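# Carry tube rack through self-closing door to desk

## Task

Using r1, r2 or both, move the tube rack from the counter, through the door that closes by itself, onto the desk. At the end the rack must stand upright with each tube seated all the way down in a hole, and the door must be closed. The task fails if the rack or any tube touches the floor, or if a robot tips over or is left leaning. Finish by releasing the rack and moving the robots away from it.

## Robot and tools

Robots: two identical Hello Robot Stretch 4 units, r1 and r2. Each has an omni-wheel base, a mast with a lift, an arm that telescopes forward, a three-joint wrist and a two-finger gripper. Each is about 1.6 m tall, and its base rim lies within 0.23 m of the base origin. Cameras per robot: rN_head_camera, rN_head_left_camera, rN_head_right_camera, rN_wrist_camera.

Frames: the base frame sits on the floor under the base centre, with x forward, y left and z up. hand_pose (a point between the open fingertips) is reported in this frame and may be slightly wrong. With all wrist joints at 0, the hand axes match the base axes. The odometry frame is the base frame as it was at scene start. Each robot reports only in its own frames, so use images, lidar_m and wrist_depth_mm to judge where the two robots are relative to each other.

execute_actions(actions, cameras): actions is a list holding one action object, or an empty list to just read state and images. The action has an entry per robot key "r1" and/or "r2". Each entry may hold:
- base: exactly one relative move from where the base last measured itself. translate_m is straight travel in metres (+ forward), -2 to 2. strafe_m is sideways travel in metres (+ left), -2 to 2. rotate_rad is a turn in place in radians (+ counter-clockwise seen from above), -3.2 to 3.2.
- joints: absolute targets by name. lift_m 0 to 1.2. arm_m (extension) 0 to 0.55. wrist_yaw_rad -1.134 to 4.276 (0 forward, + left, 3.14 folded back; above 3.4 the arm may block). wrist_pitch_rad -1.117 to 4.259 (0 level, 1.57 pointing down). wrist_roll_rad -1.117 to 4.259 (+ clockwise seen from behind the gripper). gripper_m -0.038 to 0.141, the fingertip gap in metres; negative values press the fingers together. Joint targets outside range are clipped and flagged. Done tolerances: lift and arm ±0.004, yaw and roll ±0.02, pitch ±0.05, gripper ±0.004.
- pace: "slow", "default", "fast" or "max". Base speeds are 0.1/0.3/0.4/0.6 m/s and turns 1/2/3/4 rad/s. With the lift above 0.2 these are reduced, down to 0.3 m/s and 1 rad/s at 1.2.
- contact_limits: {"arm_m": value}, 0 (gentlest) to 0.75 (firmest), 0.5 if omitted. It sets how hard the arm may push before stopping.
- end_of_arm: "enable_torque", sent by itself, re-enables wrist or gripper motors that shut off.
Everything in an action starts together. Anything you omit may keep pushing toward its previous target. An unknown key or another invalid value makes the whole call rejected, and nothing moves. One action lasts at most 15 s. cameras lists which images to return: omitted, null or ["all"] gives all, [] gives none. The pictures line gives the order of the images.

wait(seconds 0 to 10) lets the scene run without new commands, then returns state and images. zoom_image(camera, region [x0,y0,x1,y1] in pixels, top-left origin, at most 504x504) enlarges part of a camera's most recent full image. finished_scene(scene) takes the current scene number and ends it for good. Call it only when the goal holds and will stay true.

Result lines: base_status and joint_status describe how each commanded motion ended. "done" for the base means the wheels turned the commanded amount, even if they slipped. "off_target" means it stopped short and may still push. "contact_stop_at_<key>" means it was blocked; that part drops its target and may go slack, so a lift can sink under load or a base can roll. "limit_stop_at_<name>" is a built-in stop. limit_stop_at_tilt means the robot leans more than 6 degrees, and lift, arm and wheels go slack. limit_stop_at_own_body means the joint was about to hit the robot's body; it is prone with wrist_pitch_rad below -0.2 combined with roll below -0.4 or above 4. "torque_fault" means a wrist motor went limp, which needs enable_torque. on_its_own reports what this call did not command; "held at" shows a target, not the actual position. After a reported stop, later calls in the same reply are skipped.

lidar_m gives 12 distances in 30-degree sectors counter-clockwise from straight ahead (4th left, 7th behind, 10th right). It covers about 0.15 m up to robot height. "-" means nothing seen, or something nearer than 0.25 m. It misses clear objects and thin legs, sees the other robot, but does not see its own robot. wrist_depth_mm is a 7x7 grid of median depths, 100 to 2000 mm. base_odometry counts wheel turns. If turned_by_wheels and turned_by_imu differ by more than about 0.1 rad, there was a hit or slip. base_tilt (degrees, forward/right positive) carries a fixed bias of up to about 1.5. motor_effort is in percent, with the peak in brackets; it is noisy and biased. Wheel effort is positive for a right turn.

Gripping: command gripper_m below the object's width. Squeezing harder pulls the object toward the wrist, and opening pushes it away. Neither the reading nor "done" proves a grasp; look for a change in gripper effort and check the images. If fingertips jam on a surface, raise the lift. To unfold at scene start, send lift_m 0.4 and wrist_yaw_rad 0 together.

Avoid: robot-to-robot contact, since a hard press fails the task and once bases touch, any further drive presses hard. Avoid turning or driving with more than 1 kg held and arm_m above 0.2, especially at fast paces, and strong pushes or pulls with a high gripper, which can tip the robot. Wrist overload (about 2 kg in a level gripper) causes a torque fault. Do not drop the rack, spill tubes, slam or strike things. When carrying together, note that travel can differ by about 3 cm per metre between robots. Loose objects may occasionally get nudged. The simulation keeps running while you deliberate.

Each tool is called after "Request:" as name(argument=value, ...), one argument or row to a line, values as JSON.

## Session

Request:
execute_actions(
  actions=[],
)

Scene clock: 0.00 s.
r1.base_odometry: x=+0.000 y=+0.000 heading=+0.000 (m, m, rad; r1's odometry frame)
r1.turned_by_wheels: +0.000 (rad since the last result)
r1.turned_by_imu: +0.000 (rad since the last result)
r1.base_tilt: forward=-0.4 right=+0.7 (deg)
r1.lidar_m: 1.00 0.84 0.83 0.99 1.70 2.04 2.34 3.87 1.83 2.36 1.94 1.84
r1.base_status: not commanded
r1.joint_positions: lift_m=+0.226 arm_m=+0.000 wrist_yaw_rad=+3.172 wrist_pitch_rad=-0.006 wrist_roll_rad=+0.009 gripper_m=+0.057
r1.joint_status: not commanded
r1.motor_effort: lift_m=+20 arm_m=+0 wrist_yaw_rad=-1 wrist_pitch_rad=-7 wrist_roll_rad=+0 gripper_m=-2 wheel_0=+0 wheel_1=+0 wheel_2=+0 (%)
r1.hand_pose: x=-0.1204 y=+0.0786 z=+0.4059 quat_wxyz=(-0.015, +0.003, +0.004, +1.000) (m; r1's base frame)
r1.wrist_depth_mm: - 142 196 - - - 1808 / - - 139 - - - 1756 / - 106 138 - - - 1808 / - 114 138 - - - 1756 / 142 140 - - - - 1808 / 213 1808 1499 1808 224 1808 1708 / 213 1160 991 163 1008 1078 1182
r2.base_odometry: x=+0.000 y=+0.000 heading=+0.000 (m, m, rad; r2's odometry frame)
r2.turned_by_wheels: +0.000 (rad since the last result)
r2.turned_by_imu: +0.000 (rad since the last result)
r2.base_tilt: forward=+0.2 right=-0.3 (deg)
r2.lidar_m: 3.05 2.40 2.38 2.35 1.03 1.02 1.16 1.65 1.62 1.76 2.69 1.84
r2.base_status: not commanded
r2.joint_positions: lift_m=+0.173 arm_m=+0.000 wrist_yaw_rad=+3.104 wrist_pitch_rad=-0.008 wrist_roll_rad=+0.005 gripper_m=+0.057
r2.joint_status: not commanded
r2.motor_effort: lift_m=+19 arm_m=-1 wrist_yaw_rad=+0 wrist_pitch_rad=-8 wrist_roll_rad=-1 gripper_m=-3 wheel_0=+0 wheel_1=+0 wheel_2=+0 (%)
r2.hand_pose: x=-0.1144 y=+0.0981 z=+0.3530 quat_wxyz=(+0.019, +0.004, +0.003, +1.000) (m; r2's base frame)
r2.wrist_depth_mm: - 141 - - - 1756 1661 / - 127 273 - 1921 1205 1078 / - 129 191 1921 1921 1661 1499 / 141 142 - - - 1756 1537 / 1537 1808 - - 1983 1756 1537 / 1060 1205 196 1255 199 1281 1160 / 778 788 866 120 866 854 904
pictures: r1_head_camera, r1_head_left_camera, r1_head_right_camera, r1_wrist_camera, r2_head_camera, r2_head_left_camera, r2_head_right_camera, r2_wrist_camera
Images, in order (width x height): r1_head_camera 420x560, r1_head_left_camera 420x672, r1_head_right_camera 420x672, r1_wrist_camera 616x392, r2_head_camera 420x560, r2_head_left_camera 420x672, r2_head_right_camera 420x672, r2_wrist_camera 616x392.

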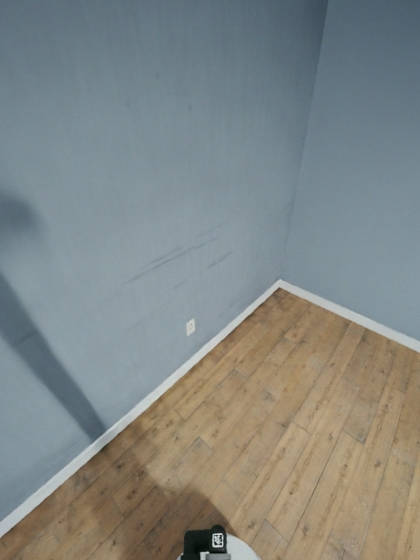

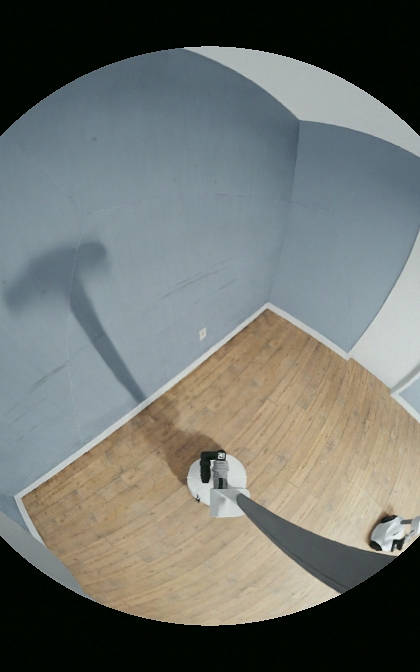

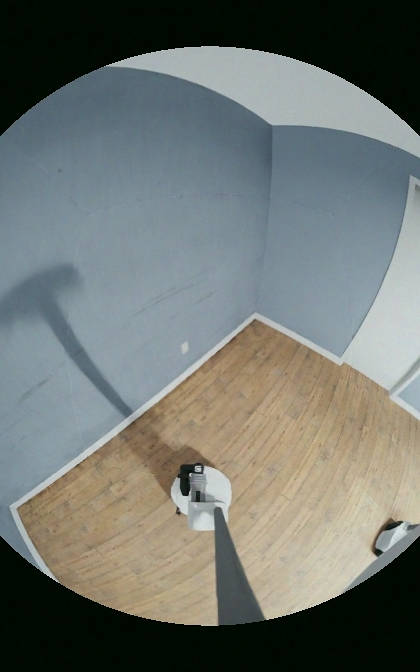

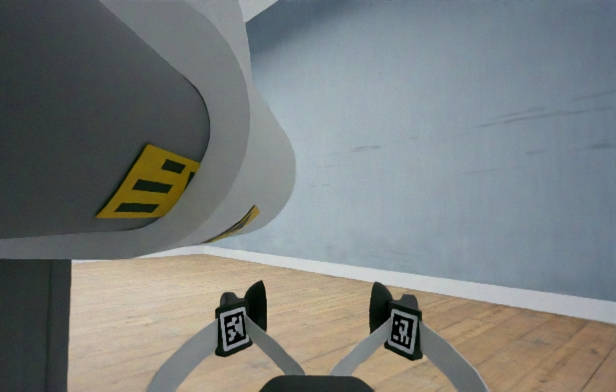

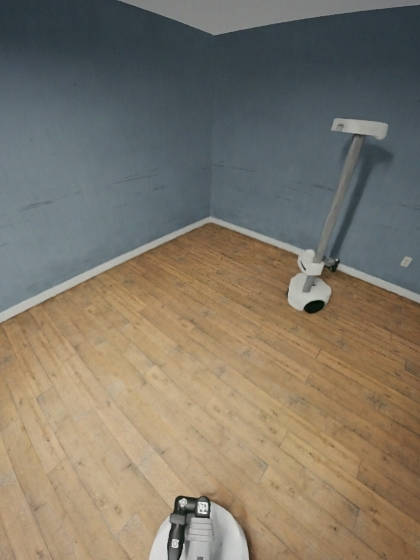

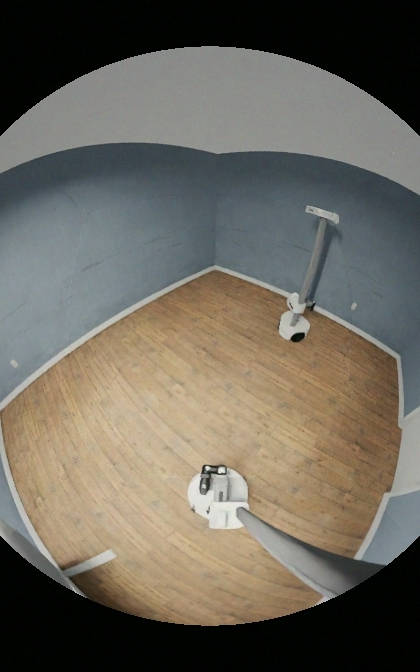

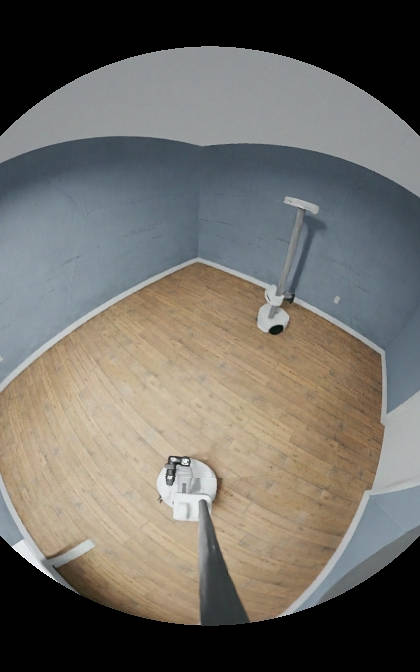

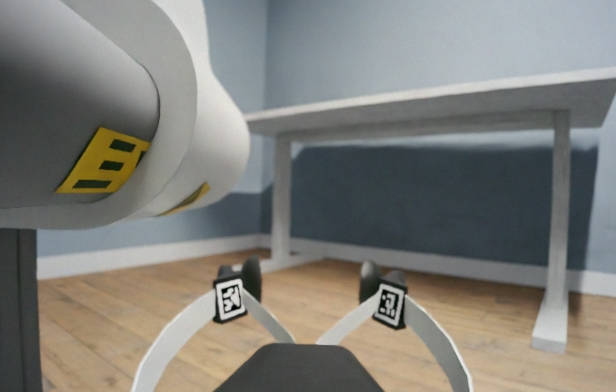

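Request:
execute_actions(
  actions=[
    {"r1": {"base": {"rotate_rad": -0.773}, "pace": "max"}, "r2": {"base": {"rotate_rad": -2.205}, "pace": "max"}},
  ],
  cameras=["r1_head_camera", "r1_head_right_camera", "r2_head_camera", "r2_head_left_camera", "r2_head_right_camera"],
)

Scene clock: 26.47 s.
r1.base_odometry: x=+0.000 y=+0.000 heading=-0.773 (m, m, rad; r1's odometry frame)
r1.turned_by_wheels: -0.773 (rad since the last result)
r1.turned_by_imu: -0.765 (rad since the last result)
r1.base_tilt: forward=-0.5 right=+0.8 (deg)
r1.lidar_m: 1.93 1.25 0.89 0.85 0.88 1.23 2.02 2.09 2.87 1.84 1.95 2.15
r1.base_status: done
r1.joint_positions: lift_m=+0.226 arm_m=+0.000 wrist_yaw_rad=+3.172 wrist_pitch_rad=-0.006 wrist_roll_rad=+0.009 gripper_m=+0.057
r1.joint_status: not commanded
r1.motor_effort: lift_m=+20(19) arm_m=+0(1) wrist_yaw_rad=-1(1) wrist_pitch_rad=-7(7) wrist_roll_rad=+0(1) gripper_m=+2(1) wheel_0=+1(9) wheel_1=+1(7) wheel_2=+1(8) (%)
r1.hand_pose: x=-0.1204 y=+0.0786 z=+0.4059 quat_wxyz=(-0.015, +0.003, +0.004, +1.000) (m; r1's base frame)
r1.wrist_depth_mm: - 142 196 - - 1983 1255 / - - 139 - - 1983 1281 / - 106 137 - - 1983 1281 / - 114 138 - - 1983 1281 / 142 140 - - - 1921 1281 / 213 1808 1537 1921 224 1618 1281 / 213 1138 1008 163 1008 1098 1138
r2.base_odometry: x=+0.000 y=+0.000 heading=-2.205 (m, m, rad; r2's odometry frame)
r2.turned_by_wheels: -2.205 (rad since the last result)
r2.turned_by_imu: -2.224 (rad since the last result)
r2.base_tilt: forward=+0.2 right=-0.2 (deg)
r2.lidar_m: 1.61 1.70 2.38 1.86 3.04 2.47 2.40 2.53 1.06 1.02 1.09 1.59
r2.base_status: done
r2.joint_positions: lift_m=+0.173 arm_m=+0.000 wrist_yaw_rad=+3.104 wrist_pitch_rad=-0.008 wrist_roll_rad=+0.005 gripper_m=+0.057
r2.joint_status: not commanded
r2.motor_effort: lift_m=+19(19) arm_m=-1(1) wrist_yaw_rad=-1(0) wrist_pitch_rad=-8(8) wrist_roll_rad=-2(1) gripper_m=-4(2) wheel_0=+0(6) wheel_1=+0(8) wheel_2=+0(10) (%)
r2.hand_pose: x=-0.1143 y=+0.0981 z=+0.3530 quat_wxyz=(+0.019, +0.004, +0.003, +1.000) (m; r2's base frame)
r2.wrist_depth_mm: - 141 - - - - - / - 127 274 - - - - / - 129 190 - - - - / 141 142 - - - - - / 1756 - - - - - - / 1060 1182 196 1281 200 1281 1308 / 778 788 866 119 854 866 891
pictures: r1_head_camera, r1_head_right_camera, r2_head_camera, r2_head_left_camera, r2_head_right_camera
Images, in order (width x height): r1_head_camera 420x560, r1_head_right_camera 420x672, r2_head_camera 420x560, r2_head_left_camera 420x672, r2_head_right_camera 420x672.

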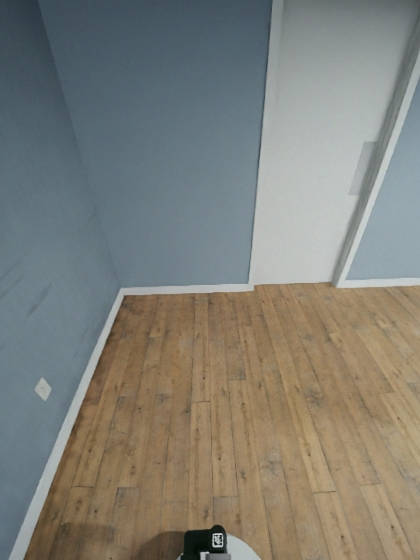

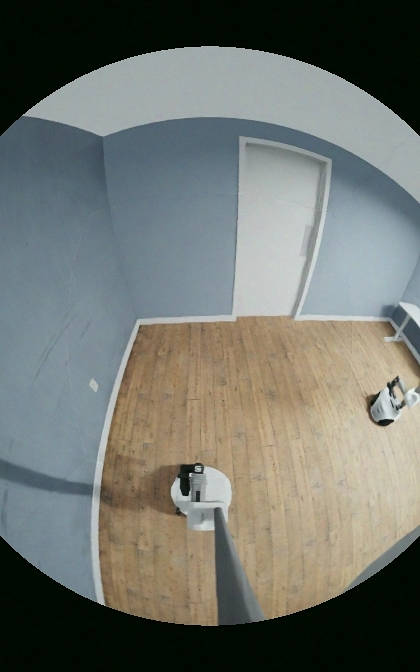

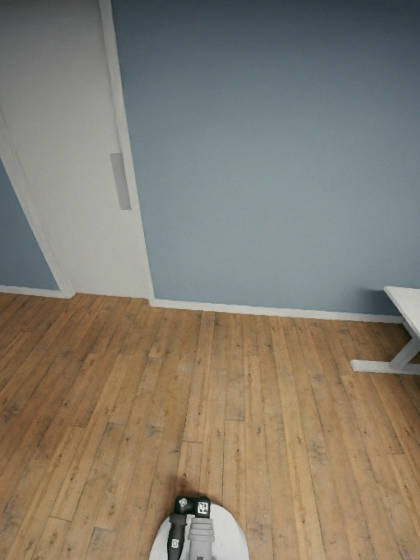

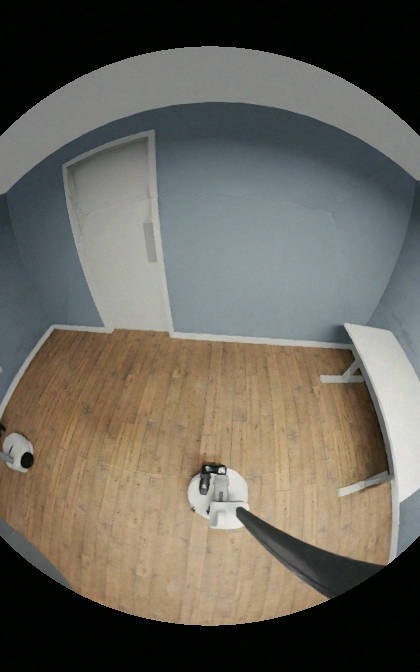

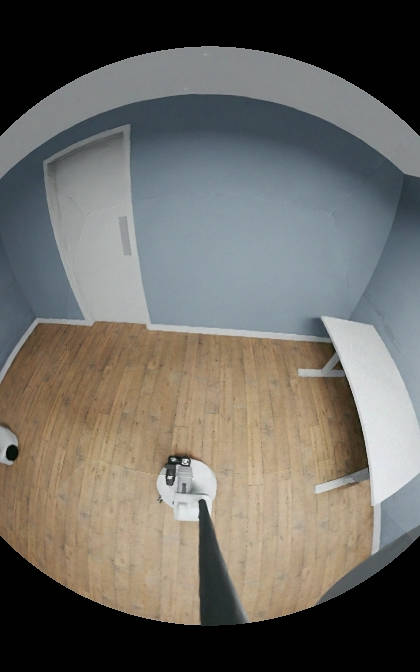

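Request:
zoom_image(
  camera="r1_head_camera",
  region=[100, 250, 380, 320],
)

Request:
zoom_image(
  camera="r1_head_camera",
  region=[100, 280, 320, 560],
)

Region (100, 250, 380, 320) of r1_head_camera's 420x560 image, scaled by 1.800, with more detail than that image has; it fills the top 126 rows of this view, and the rest is white.

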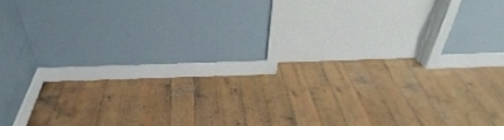

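Region (100, 280, 320, 560) of r1_head_camera's 420x560 image, scaled by 1.800, with more detail than that image has; it fills the left 396 columns of this view, and the rest is white.

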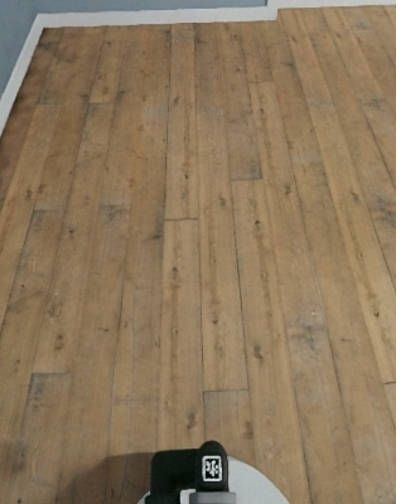

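Request:
execute_actions(
  actions=[
    {"r1": {"base": {"rotate_rad": -0.497}, "pace": "max"}},
  ],
  cameras=[],
)

Request:
execute_actions(
  actions=[
    {"r1": {"base": {"translate_m": 1.98}, "pace": "max"}, "r2": {"base": {"strafe_m": 0.98}, "pace": "default"}},
  ],
  cameras=["r1_head_camera", "r1_head_left_camera", "r1_head_right_camera", "r2_head_camera"],
)

Scene clock: 100.73 s.
r1.base_odometry: x=+0.000 y=+0.000 heading=-1.270 (m, m, rad; r1's odometry frame)
r1.turned_by_wheels: -0.497 (rad since the last result)
r1.turned_by_imu: -0.492 (rad since the last result)
r1.base_tilt: forward=-0.6 right=+0.6 (deg)
r1.lidar_m: 2.10 1.92 1.24 0.92 0.83 0.91 1.26 2.04 2.11 2.92 1.83 2.03
r1.base_status: done
r1.joint_positions: lift_m=+0.226 arm_m=+0.000 wrist_yaw_rad=+3.172 wrist_pitch_rad=-0.006 wrist_roll_rad=+0.009 gripper_m=+0.057
r1.joint_status: not commanded
r1.motor_effort: lift_m=+20(20) arm_m=-1(1) wrist_yaw_rad=-1(1) wrist_pitch_rad=-6(6) wrist_roll_rad=+0(0) gripper_m=+0(5) wheel_0=+0(9) wheel_1=-1(10) wheel_2=-1(7) (%)
r1.hand_pose: x=-0.1204 y=+0.0786 z=+0.4059 quat_wxyz=(-0.015, +0.003, +0.004, +1.000) (m; r1's base frame)
r1.wrist_depth_mm: - 142 198 - 1366 1042 842 / - - 139 - 1366 1042 831 / - 106 138 1756 1366 1025 820 / - 114 138 1808 1366 1008 831 / 142 140 - - 1336 1025 820 / 213 1863 1464 1756 224 991 831 / 213 1138 1008 163 991 931 820
r2.base_odometry: x=+0.000 y=+0.000 heading=-2.205 (m, m, rad; r2's odometry frame)
r2.turned_by_wheels: +0.000 (rad since the last result)
r2.turned_by_imu: -0.001 (rad since the last result)
r2.base_tilt: forward=+0.3 right=-0.2 (deg)
r2.lidar_m: 1.61 1.69 2.40 1.84 3.06 2.45 2.38 2.55 1.06 1.01 1.11 1.61
r2.base_status: not commanded
r2.joint_positions: lift_m=+0.173 arm_m=+0.000 wrist_yaw_rad=+3.104 wrist_pitch_rad=-0.008 wrist_roll_rad=+0.005 gripper_m=+0.057
r2.joint_status: not commanded
r2.motor_effort: lift_m=+19(19) arm_m=-1(1) wrist_yaw_rad=+0(0) wrist_pitch_rad=-9(8) wrist_roll_rad=+0(1) gripper_m=-5(7) wheel_0=+0(0) wheel_1=+0(0) wheel_2=+0(0) (%)
r2.hand_pose: x=-0.1143 y=+0.0981 z=+0.3530 quat_wxyz=(+0.019, +0.004, +0.003, +1.000) (m; r2's base frame)
r2.wrist_depth_mm: - 141 - - - - - / - 128 274 - - - - / - 129 190 - - - - / 141 143 - - - - - / 1808 - - - - - - / 1060 1205 196 1281 200 1281 1281 / 778 788 854 120 842 854 878
pictures: none
No camera images: the call's "cameras" was empty. Leave "cameras" out to get every camera's image.

Scene clock: 105.63 s.
r1.base_odometry: x=+0.587 y=-1.891 heading=-1.270 (m, m, rad; r1's odometry frame)
r1.turned_by_wheels: +0.000 (rad since the last result)
r1.turned_by_imu: +0.006 (rad since the last result)
r1.base_tilt: forward=-0.6 right=+0.6 (deg)
r1.lidar_m: 0.32 0.28 0.32 0.48 1.05 1.95 2.72 1.18 3.91 2.20 0.96 0.41
r1.base_status: done
r1.joint_positions: lift_m=+0.226 arm_m=+0.000 wrist_yaw_rad=+3.172 wrist_pitch_rad=-0.006 wrist_roll_rad=+0.009 gripper_m=+0.057
r1.joint_status: not commanded
r1.motor_effort: lift_m=+19(19) arm_m=-1(1) wrist_yaw_rad=-2(2) wrist_pitch_rad=-7(6) wrist_roll_rad=+0(0) gripper_m=-3(6) wheel_0=-1(5) wheel_1=-1(5) wheel_2=+0(12) (%)
r1.hand_pose: x=-0.1204 y=+0.0786 z=+0.4059 quat_wxyz=(-0.015, +0.003, +0.004, +1.000) (m; r1's base frame)
r1.wrist_depth_mm: - 142 197 - - - 1756 / - - 139 - - - 1808 / - 106 138 - - - 1808 / - 114 138 - - - 1708 / 142 140 - - - - 1756 / 212 1308 1499 1863 224 1921 1661 / 213 1160 1008 163 991 1078 1182
r2.base_odometry: x=+0.790 y=-0.581 heading=-2.205 (m, m, rad; r2's odometry frame)
r2.turned_by_wheels: +0.000 (rad since the last result)
r2.turned_by_imu: -0.003 (rad since the last result)
r2.base_tilt: forward=+0.2 right=-0.3 (deg)
r2.lidar_m: 1.19 1.73 1.98 1.92 2.00 2.42 2.35 2.50 2.91 2.00 2.18 1.69
r2.base_status: done
r2.joint_positions: lift_m=+0.173 arm_m=+0.000 wrist_yaw_rad=+3.104 wrist_pitch_rad=-0.008 wrist_roll_rad=+0.005 gripper_m=+0.057
r2.joint_status: not commanded
r2.motor_effort: lift_m=+20(19) arm_m=-1(1) wrist_yaw_rad=+0(0) wrist_pitch_rad=-9(8) wrist_roll_rad=+1(1) gripper_m=-4(4) wheel_0=+1(9) wheel_1=-2(12) wheel_2=+0(0) (%)
r2.hand_pose: x=-0.1143 y=+0.0981 z=+0.3530 quat_wxyz=(+0.019, +0.004, +0.003, +1.000) (m; r2's base frame)
r2.wrist_depth_mm: - 141 - - - - - / - 128 274 - - - - / - 129 191 - - - - / 141 143 - - - - - / 1808 - - - - - - / 1060 1205 197 1281 200 1281 1281 / 788 788 866 120 854 842 904
pictures: r1_head_camera, r1_head_left_camera, r1_head_right_camera, r2_head_camera
Images, in order (width x height): r1_head_camera 420x560, r1_head_left_camera 420x672, r1_head_right_camera 420x672, r2_head_camera 420x560.

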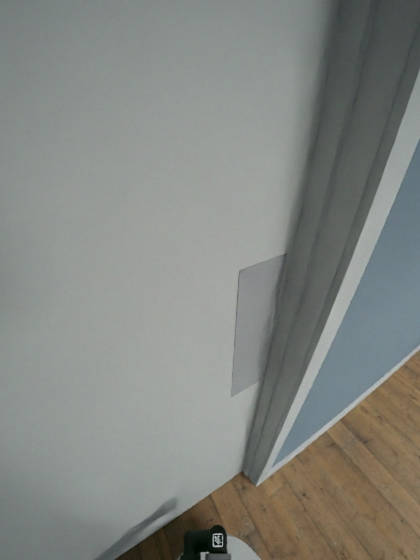

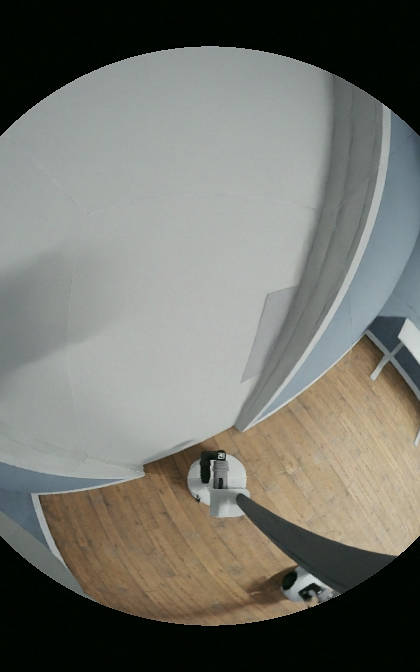

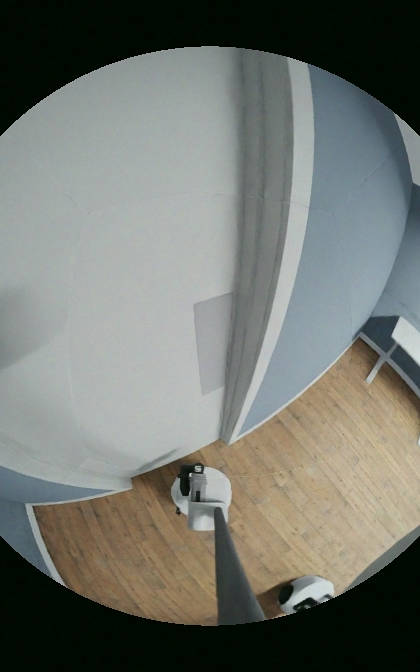

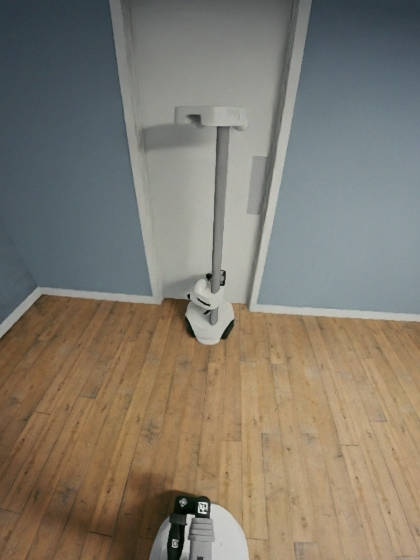

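Request:
zoom_image(
  camera="r2_head_camera",
  region=[150, 80, 280, 160],
)

Request:
zoom_image(
  camera="r2_head_camera",
  region=[150, 255, 270, 355],
)

Request:
zoom_image(
  camera="r1_head_left_camera",
  region=[160, 420, 280, 540],
)

Request:
zoom_image(
  camera="r1_head_right_camera",
  region=[140, 430, 260, 550],
)

Region (150, 80, 280, 160) of r2_head_camera's 420x560 image, scaled by 3.877, with more detail than that image has; it fills the top 310 rows of this view, and the rest is white.

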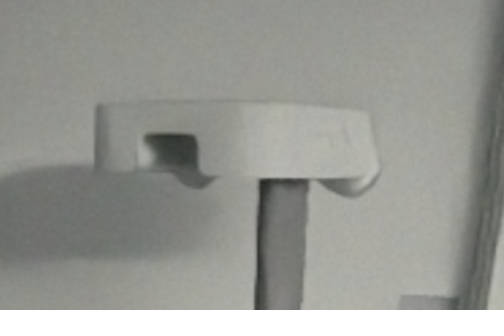

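Region (150, 255, 270, 355) of r2_head_camera's 420x560 image, scaled by 4.200, with more detail than that image has.

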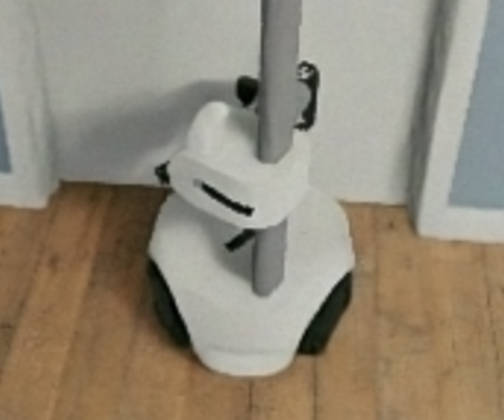

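Region (160, 420, 280, 540) of r1_head_left_camera's 420x672 image, scaled by 4.200, with more detail than that image has.

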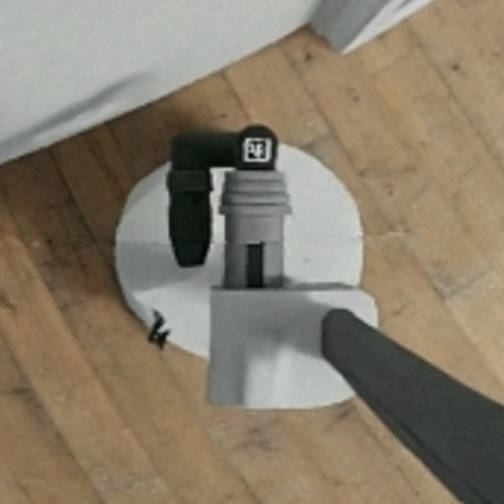

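Region (140, 430, 260, 550) of r1_head_right_camera's 420x672 image, scaled by 4.200, with more detail than that image has.

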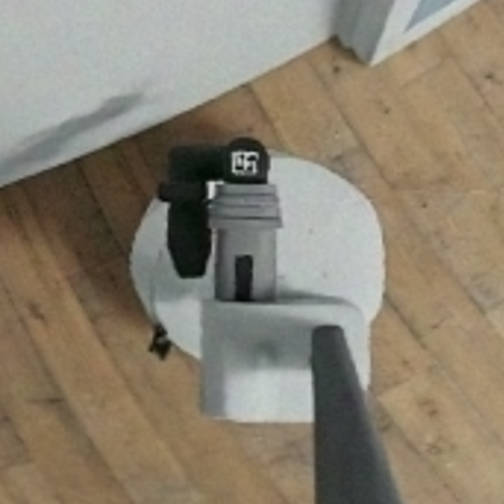

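Request:
execute_actions(
  actions=[
    {"r1": {"base": {"rotate_rad": -1.089}, "pace": "max"}, "r2": {"base": {"rotate_rad": -1.05}, "pace": "max"}},
  ],
  cameras=["r1_head_left_camera", "r2_head_left_camera"],
)

Scene clock: 227.00 s.
r1.base_odometry: x=+0.587 y=-1.891 heading=-2.359 (m, m, rad; r1's odometry frame)
r1.turned_by_wheels: -1.089 (rad since the last result)
r1.turned_by_imu: -1.078 (rad since the last result)
r1.base_tilt: forward=-0.6 right=+0.6 (deg)
r1.lidar_m: 1.07 0.43 0.33 0.29 0.33 0.47 0.89 1.92 2.57 1.19 3.85 2.20
r1.base_status: done
r1.joint_positions: lift_m=+0.226 arm_m=+0.000 wrist_yaw_rad=+3.172 wrist_pitch_rad=-0.006 wrist_roll_rad=+0.009 gripper_m=+0.057
r1.joint_status: not commanded
r1.motor_effort: lift_m=+19(19) arm_m=+0(1) wrist_yaw_rad=-2(2) wrist_pitch_rad=-7(7) wrist_roll_rad=+0(1) gripper_m=+0(2) wheel_0=+0(6) wheel_1=+0(9) wheel_2=-1(8) (%)
r1.hand_pose: x=-0.1204 y=+0.0786 z=+0.4059 quat_wxyz=(-0.015, +0.003, +0.004, +1.000) (m; r1's base frame)
r1.wrist_depth_mm: - 142 197 - 917 603 404 / - - 139 - 917 597 402 / - 106 138 - 931 603 404 / - 114 138 1921 917 591 402 / 142 140 1983 1921 904 585 404 / 213 1863 1464 1863 224 585 404 / 213 1160 1008 163 627 508 404
r2.base_odometry: x=+0.790 y=-0.581 heading=+3.028 (m, m, rad; r2's odometry frame)
r2.turned_by_wheels: -1.050 (rad since the last result)
r2.turned_by_imu: -1.059 (rad since the last result)
r2.base_tilt: forward=+0.3 right=-0.3 (deg)
r2.lidar_m: 2.14 1.68 1.19 1.72 1.97 1.91 2.00 2.44 2.36 2.49 2.92 2.01
r2.base_status: done
r2.joint_positions: lift_m=+0.173 arm_m=+0.000 wrist_yaw_rad=+3.104 wrist_pitch_rad=-0.008 wrist_roll_rad=+0.005 gripper_m=+0.057
r2.joint_status: not commanded
r2.motor_effort: lift_m=+19(19) arm_m=+0(1) wrist_yaw_rad=+0(0) wrist_pitch_rad=-9(9) wrist_roll_rad=-1(2) gripper_m=-4(6) wheel_0=+1(4) wheel_1=-1(13) wheel_2=+0(9) (%)
r2.hand_pose: x=-0.1143 y=+0.0981 z=+0.3530 quat_wxyz=(+0.019, +0.004, +0.003, +1.000) (m; r2's base frame)
r2.wrist_depth_mm: - 141 - - - 1808 1661 / - 127 274 - - 1863 1618 / - 129 191 - - 1808 1661 / 141 143 - - - 1863 1661 / 1756 - - - - 1863 1618 / 1060 1182 196 1255 200 1281 1281 / 768 788 866 120 854 842 904
pictures: r1_head_left_camera, r2_head_left_camera
Images, in order (width x height): r1_head_left_camera 420x672, r2_head_left_camera 420x672.

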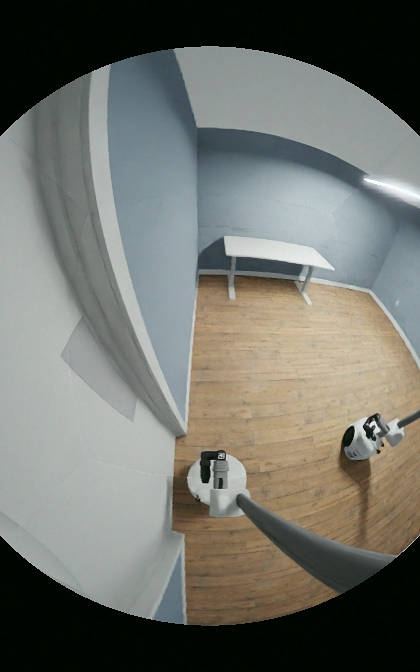

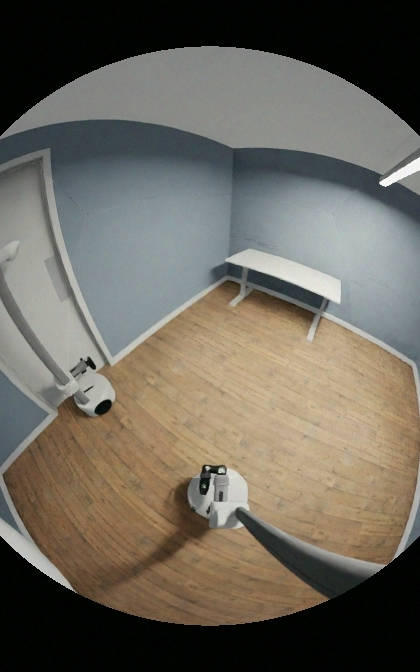

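Request:
zoom_image(
  camera="r1_head_left_camera",
  region=[150, 410, 290, 550],
)

Region (150, 410, 290, 550) of r1_head_left_camera's 420x672 image, scaled by 3.600, with more detail than that image has.

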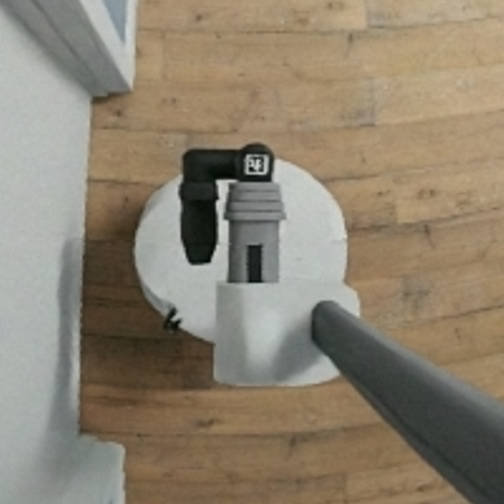

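Request:
execute_actions(
  actions=[
    {"r1": {"base": {"strafe_m": 0.075}, "pace": "max"}, "r2": {"base": {"rotate_rad": -0.542}, "pace": "max"}},
  ],
  cameras=["r1_head_left_camera"],
)

Request:
zoom_image(
  camera="r1_head_left_camera",
  region=[150, 410, 290, 550],
)

Scene clock: 241.60 s.
r1.base_odometry: x=+0.640 y=-1.944 heading=-2.359 (m, m, rad; r1's odometry frame)
r1.turned_by_wheels: +0.000 (rad since the last result)
r1.turned_by_imu: -0.001 (rad since the last result)
r1.base_tilt: forward=-0.9 right=+0.6 (deg)
r1.lidar_m: 0.77 0.34 0.26 0.25 0.25 0.34 0.57 1.92 2.54 1.26 3.96 2.21
r1.base_status: done
r1.joint_positions: lift_m=+0.226 arm_m=+0.000 wrist_yaw_rad=+3.172 wrist_pitch_rad=-0.006 wrist_roll_rad=+0.009 gripper_m=+0.057
r1.joint_status: not commanded
r1.motor_effort: lift_m=+20(20) arm_m=-1(1) wrist_yaw_rad=-2(3) wrist_pitch_rad=-7(7) wrist_roll_rad=+0(0) gripper_m=-6(3) wheel_0=+0(13) wheel_1=+1(10) wheel_2=+0(0) (%)
r1.hand_pose: x=-0.1204 y=+0.0786 z=+0.4059 quat_wxyz=(-0.015, +0.003, +0.004, +1.000) (m; r1's base frame)
r1.wrist_depth_mm: - 142 198 - 634 418 283 / - - 139 - 627 418 282 / - 107 138 1983 621 418 282 / - 114 137 1983 615 418 283 / 143 139 - 1983 609 421 283 / 213 1808 1499 1863 224 418 282 / 212 1160 1025 163 591 364 283
r2.base_odometry: x=+0.790 y=-0.581 heading=+2.486 (m, m, rad; r2's odometry frame)
r2.turned_by_wheels: -0.542 (rad since the last result)
r2.turned_by_imu: -0.547 (rad since the last result)
r2.base_tilt: forward=+0.2 right=-0.2 (deg)
r2.lidar_m: 2.00 2.12 1.70 1.27 1.75 1.98 1.93 2.02 2.44 2.38 2.47 2.92
r2.base_status: done
r2.joint_positions: lift_m=+0.173 arm_m=+0.000 wrist_yaw_rad=+3.104 wrist_pitch_rad=-0.008 wrist_roll_rad=+0.005 gripper_m=+0.057
r2.joint_status: not commanded
r2.motor_effort: lift_m=+19(19) arm_m=-1(1) wrist_yaw_rad=+0(1) wrist_pitch_rad=-8(9) wrist_roll_rad=+0(1) gripper_m=+0(2) wheel_0=+0(12) wheel_1=-1(4) wheel_2=-2(10) (%)
r2.hand_pose: x=-0.1143 y=+0.0981 z=+0.3530 quat_wxyz=(+0.019, +0.004, +0.003, +1.000) (m; r2's base frame)
r2.wrist_depth_mm: - 141 - - - - - / - 127 276 - - - - / - 129 191 - - - - / 141 143 - - - - - / 1808 - - - - - - / 1060 1182 196 1281 200 1308 1281 / 778 788 842 120 854 842 891
pictures: r1_head_left_camera
Images, in order (width x height): r1_head_left_camera 420x672.

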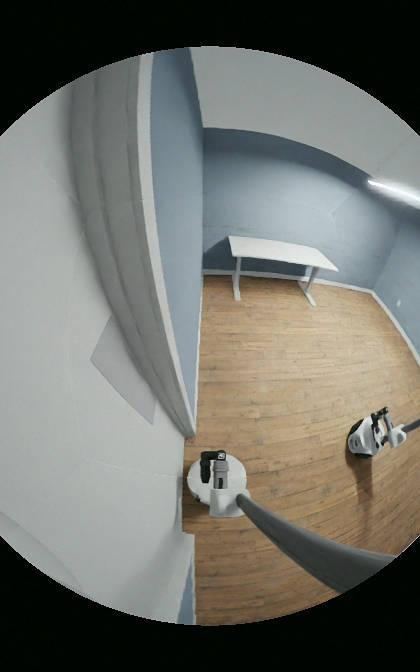

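Region (150, 410, 290, 550) of r1_head_left_camera's 420x672 image, scaled by 3.600, with more detail than that image has.

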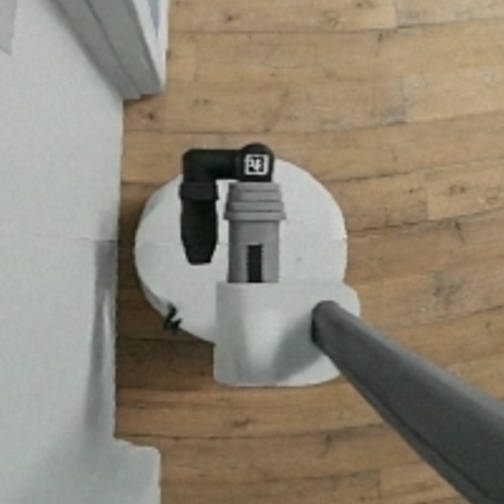

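Request:
execute_actions(
  actions=[
    {"r1": {"base": {"strafe_m": 0.65}, "pace": "default"}, "r2": {"base": {"strafe_m": 0.9}, "pace": "max"}},
  ],
  cameras=["r1_head_camera", "r1_head_left_camera", "r1_head_right_camera", "r2_head_left_camera"],
)

Scene clock: 260.67 s.
r1.base_odometry: x=+1.098 y=-2.405 heading=-2.359 (m, m, rad; r1's odometry frame)
r1.turned_by_wheels: +0.000 (rad since the last result)
r1.turned_by_imu: +0.053 (rad since the last result)
r1.base_tilt: forward=-0.4 right=+0.7 (deg)
r1.lidar_m: 1.38 2.36 4.23 0.25 0.25 - 0.25 0.33 2.70 0.97 0.48 0.45
r1.base_status: done
r1.joint_positions: lift_m=+0.226 arm_m=+0.000 wrist_yaw_rad=+3.172 wrist_pitch_rad=-0.006 wrist_roll_rad=+0.009 gripper_m=+0.057
r1.joint_status: not commanded
r1.motor_effort: lift_m=+20(19) arm_m=-1(1) wrist_yaw_rad=-2(1) wrist_pitch_rad=-7(7) wrist_roll_rad=+0(0) gripper_m=-6(3) wheel_0=-8(22) wheel_1=+1(28) wheel_2=+7(8) (%)
r1.hand_pose: x=-0.1204 y=+0.0787 z=+0.4059 quat_wxyz=(-0.015, +0.003, +0.004, +1.000) (m; r1's base frame)
r1.wrist_depth_mm: - 142 196 330 272 233 209 / - - 139 325 270 232 208 / - 106 137 304 270 229 207 / - 114 138 303 266 229 206 / 142 139 368 319 265 228 205 / 213 512 366 315 224 226 204 / 212 508 351 163 248 216 203
r2.base_odometry: x=+0.241 y=-1.294 heading=+2.486 (m, m, rad; r2's odometry frame)
r2.turned_by_wheels: +0.000 (rad since the last result)
r2.turned_by_imu: -0.003 (rad since the last result)
r2.base_tilt: forward=+0.2 right=-0.2 (deg)
r2.lidar_m: 2.04 1.05 0.80 0.99 0.94 1.10 1.91 2.00 2.80 3.25 3.41 2.11
r2.base_status: done
r2.joint_positions: lift_m=+0.173 arm_m=+0.000 wrist_yaw_rad=+3.104 wrist_pitch_rad=-0.008 wrist_roll_rad=+0.005 gripper_m=+0.057
r2.joint_status: not commanded
r2.motor_effort: lift_m=+20(19) arm_m=-1(0) wrist_yaw_rad=+0(0) wrist_pitch_rad=-8(8) wrist_roll_rad=-1(1) gripper_m=-4(3) wheel_0=-1(16) wheel_1=-1(15) wheel_2=-1(2) (%)
r2.hand_pose: x=-0.1143 y=+0.0981 z=+0.3530 quat_wxyz=(+0.019, +0.004, +0.003, +1.000) (m; r2's base frame)
r2.wrist_depth_mm: - 141 - - - 1336 960 / - 127 274 - - 1366 946 / - 129 191 - - 1336 917 / 141 143 - - - 1366 931 / 1756 - - - - 1366 917 / 1060 1205 196 1281 200 1182 917 / 778 788 866 120 854 842 842
pictures: r1_head_camera, r1_head_left_camera, r1_head_right_camera, r2_head_left_camera
Images, in order (width x height): r1_head_camera 420x560, r1_head_left_camera 420x672, r1_head_right_camera 420x672, r2_head_left_camera 420x672.

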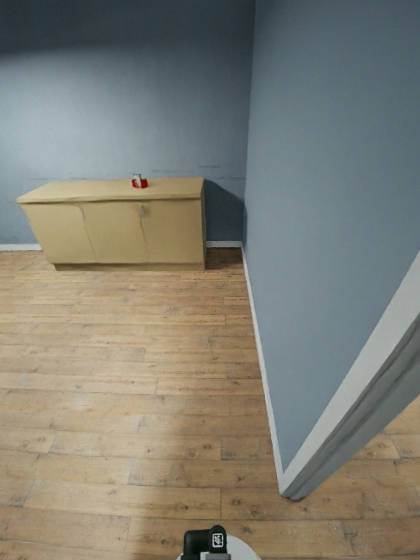

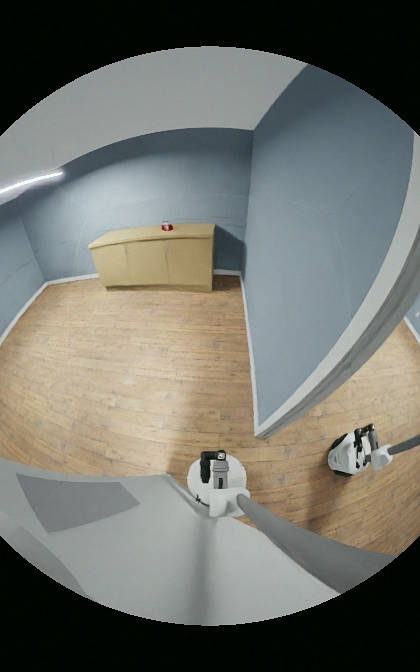

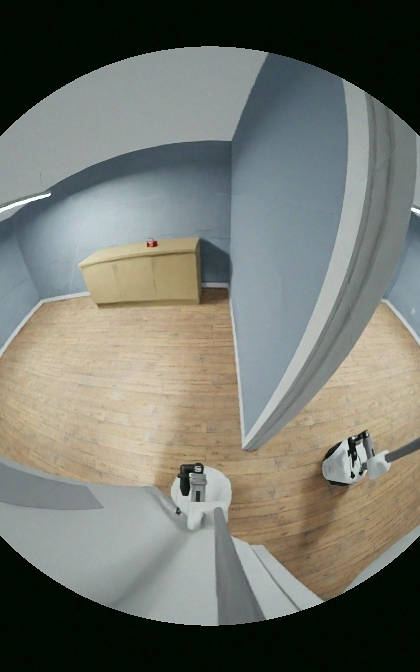

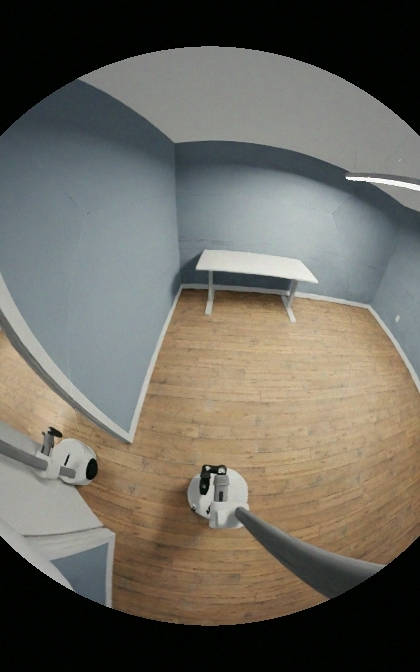

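Request:
execute_actions(
  actions=[],
)

Scene clock: 291.20 s.
r1.base_odometry: x=+1.098 y=-2.405 heading=-2.359 (m, m, rad; r1's odometry frame)
r1.turned_by_wheels: +0.000 (rad since the last result)
r1.turned_by_imu: +0.000 (rad since the last result)
r1.base_tilt: forward=-0.4 right=+0.7 (deg)
r1.lidar_m: 1.38 2.35 4.23 0.26 0.25 - 0.25 0.30 2.73 0.97 0.45 0.46
r1.base_status: done
r1.joint_positions: lift_m=+0.226 arm_m=+0.000 wrist_yaw_rad=+3.172 wrist_pitch_rad=-0.006 wrist_roll_rad=+0.009 gripper_m=+0.057
r1.joint_status: not commanded
r1.motor_effort: lift_m=+20(19) arm_m=+0(1) wrist_yaw_rad=-2(1) wrist_pitch_rad=-7(7) wrist_roll_rad=+0(0) gripper_m=-1(3) wheel_0=-8(22) wheel_1=+2(28) wheel_2=+7(8) (%)
r1.hand_pose: x=-0.1204 y=+0.0787 z=+0.4059 quat_wxyz=(-0.015, +0.003, +0.004, +1.000) (m; r1's base frame)
r1.wrist_depth_mm: - 142 197 327 272 233 209 / - - 139 325 271 231 208 / - 106 137 306 267 230 208 / - 114 138 301 266 229 206 / 143 140 373 317 266 227 204 / 212 521 368 315 224 227 204 / 213 508 349 163 249 216 203
r2.base_odometry: x=+0.241 y=-1.294 heading=+2.486 (m, m, rad; r2's odometry frame)
r2.turned_by_wheels: +0.000 (rad since the last result)
r2.turned_by_imu: +0.000 (rad since the last result)
r2.base_tilt: forward=+0.3 right=-0.2 (deg)
r2.lidar_m: 2.05 1.06 0.80 0.98 0.93 1.11 1.90 2.03 2.76 3.27 3.42 2.10
r2.base_status: done
r2.joint_positions: lift_m=+0.173 arm_m=+0.000 wrist_yaw_rad=+3.104 wrist_pitch_rad=-0.008 wrist_roll_rad=+0.005 gripper_m=+0.057
r2.joint_status: not commanded
r2.motor_effort: lift_m=+19(19) arm_m=-1(0) wrist_yaw_rad=+0(0) wrist_pitch_rad=-9(8) wrist_roll_rad=-1(1) gripper_m=-4(3) wheel_0=-1(16) wheel_1=-1(15) wheel_2=-1(2) (%)
r2.hand_pose: x=-0.1143 y=+0.0981 z=+0.3530 quat_wxyz=(+0.019, +0.004, +0.003, +1.000) (m; r2's base frame)
r2.wrist_depth_mm: - 141 - - - 1366 976 / - 127 274 - - 1366 946 / - 129 191 - - 1366 917 / 141 142 - - - 1366 917 / 1808 - - - - 1308 904 / 1060 1205 196 1281 200 1182 904 / 778 788 866 120 854 854 842
pictures: r1_head_camera, r1_head_left_camera, r1_head_right_camera, r1_wrist_camera, r2_head_camera, r2_head_left_camera, r2_head_right_camera, r2_wrist_camera
Images, in order (width x height): r1_head_camera 420x560, r1_head_left_camera 420x672, r1_head_right_camera 420x672, r1_wrist_camera 616x392, r2_head_camera 420x560, r2_head_left_camera 420x672, r2_head_right_camera 420x672, r2_wrist_camera 616x392.

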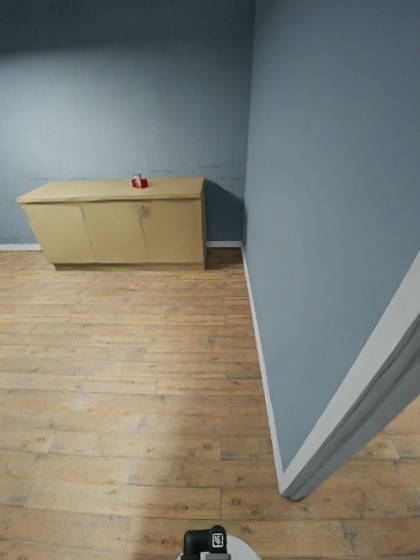

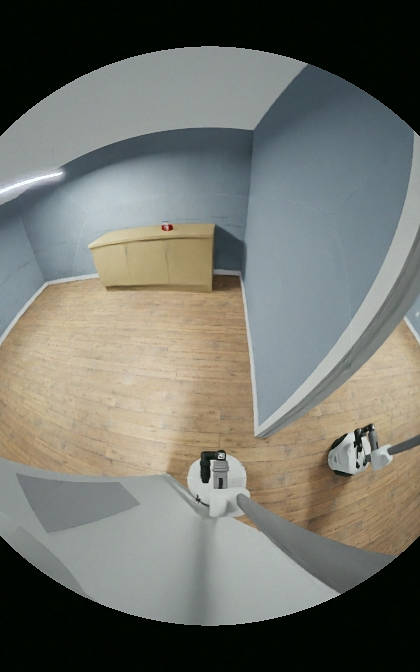

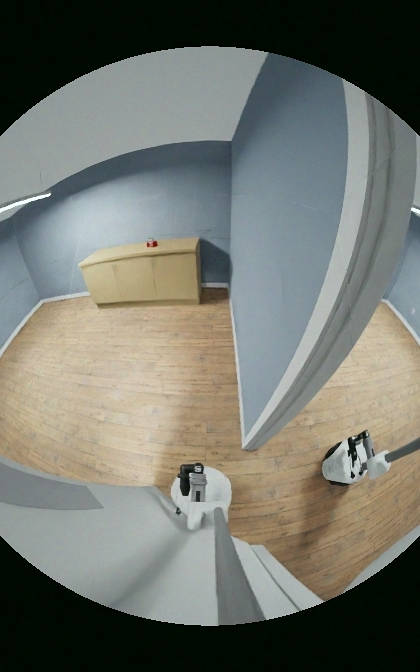

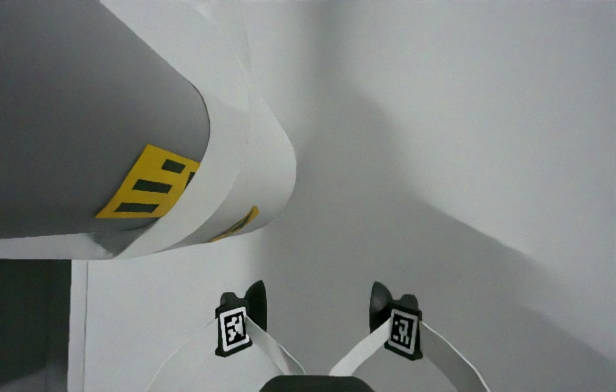

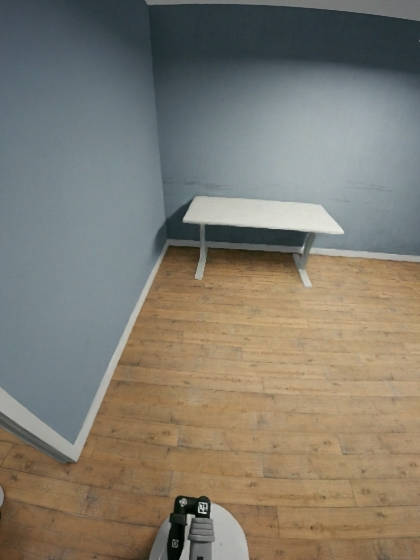

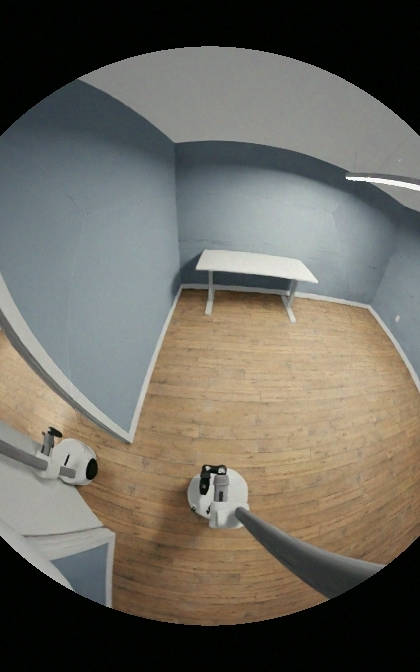

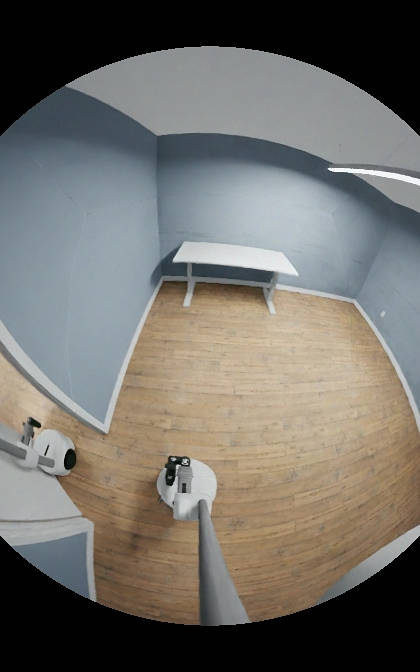

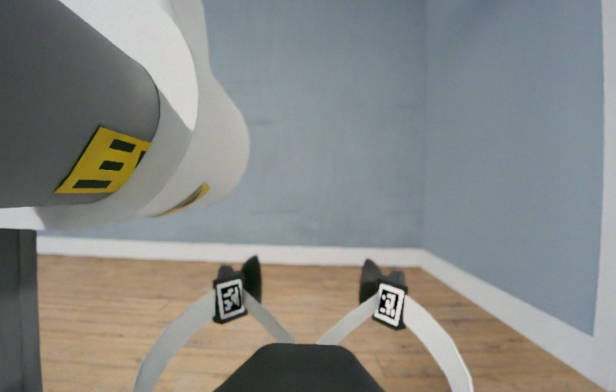

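Request:
zoom_image(
  camera="r1_head_camera",
  region=[100, 155, 220, 215],
)

Request:
zoom_image(
  camera="r1_head_camera",
  region=[0, 160, 270, 290],
)

Region (100, 155, 220, 215) of r1_head_camera's 420x560 image, scaled by 4.200, with more detail than that image has.

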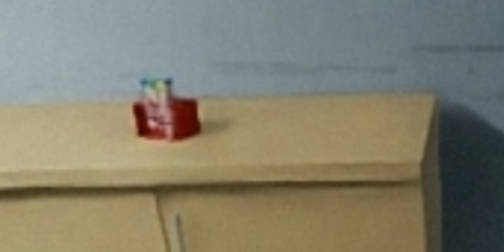

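Region (0, 160, 270, 290) of r1_head_camera's 420x560 image, scaled by 1.867, with more detail than that image has; it fills the top 243 rows of this view, and the rest is white.

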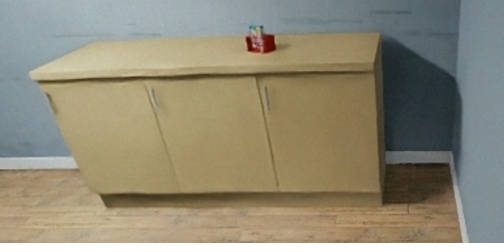

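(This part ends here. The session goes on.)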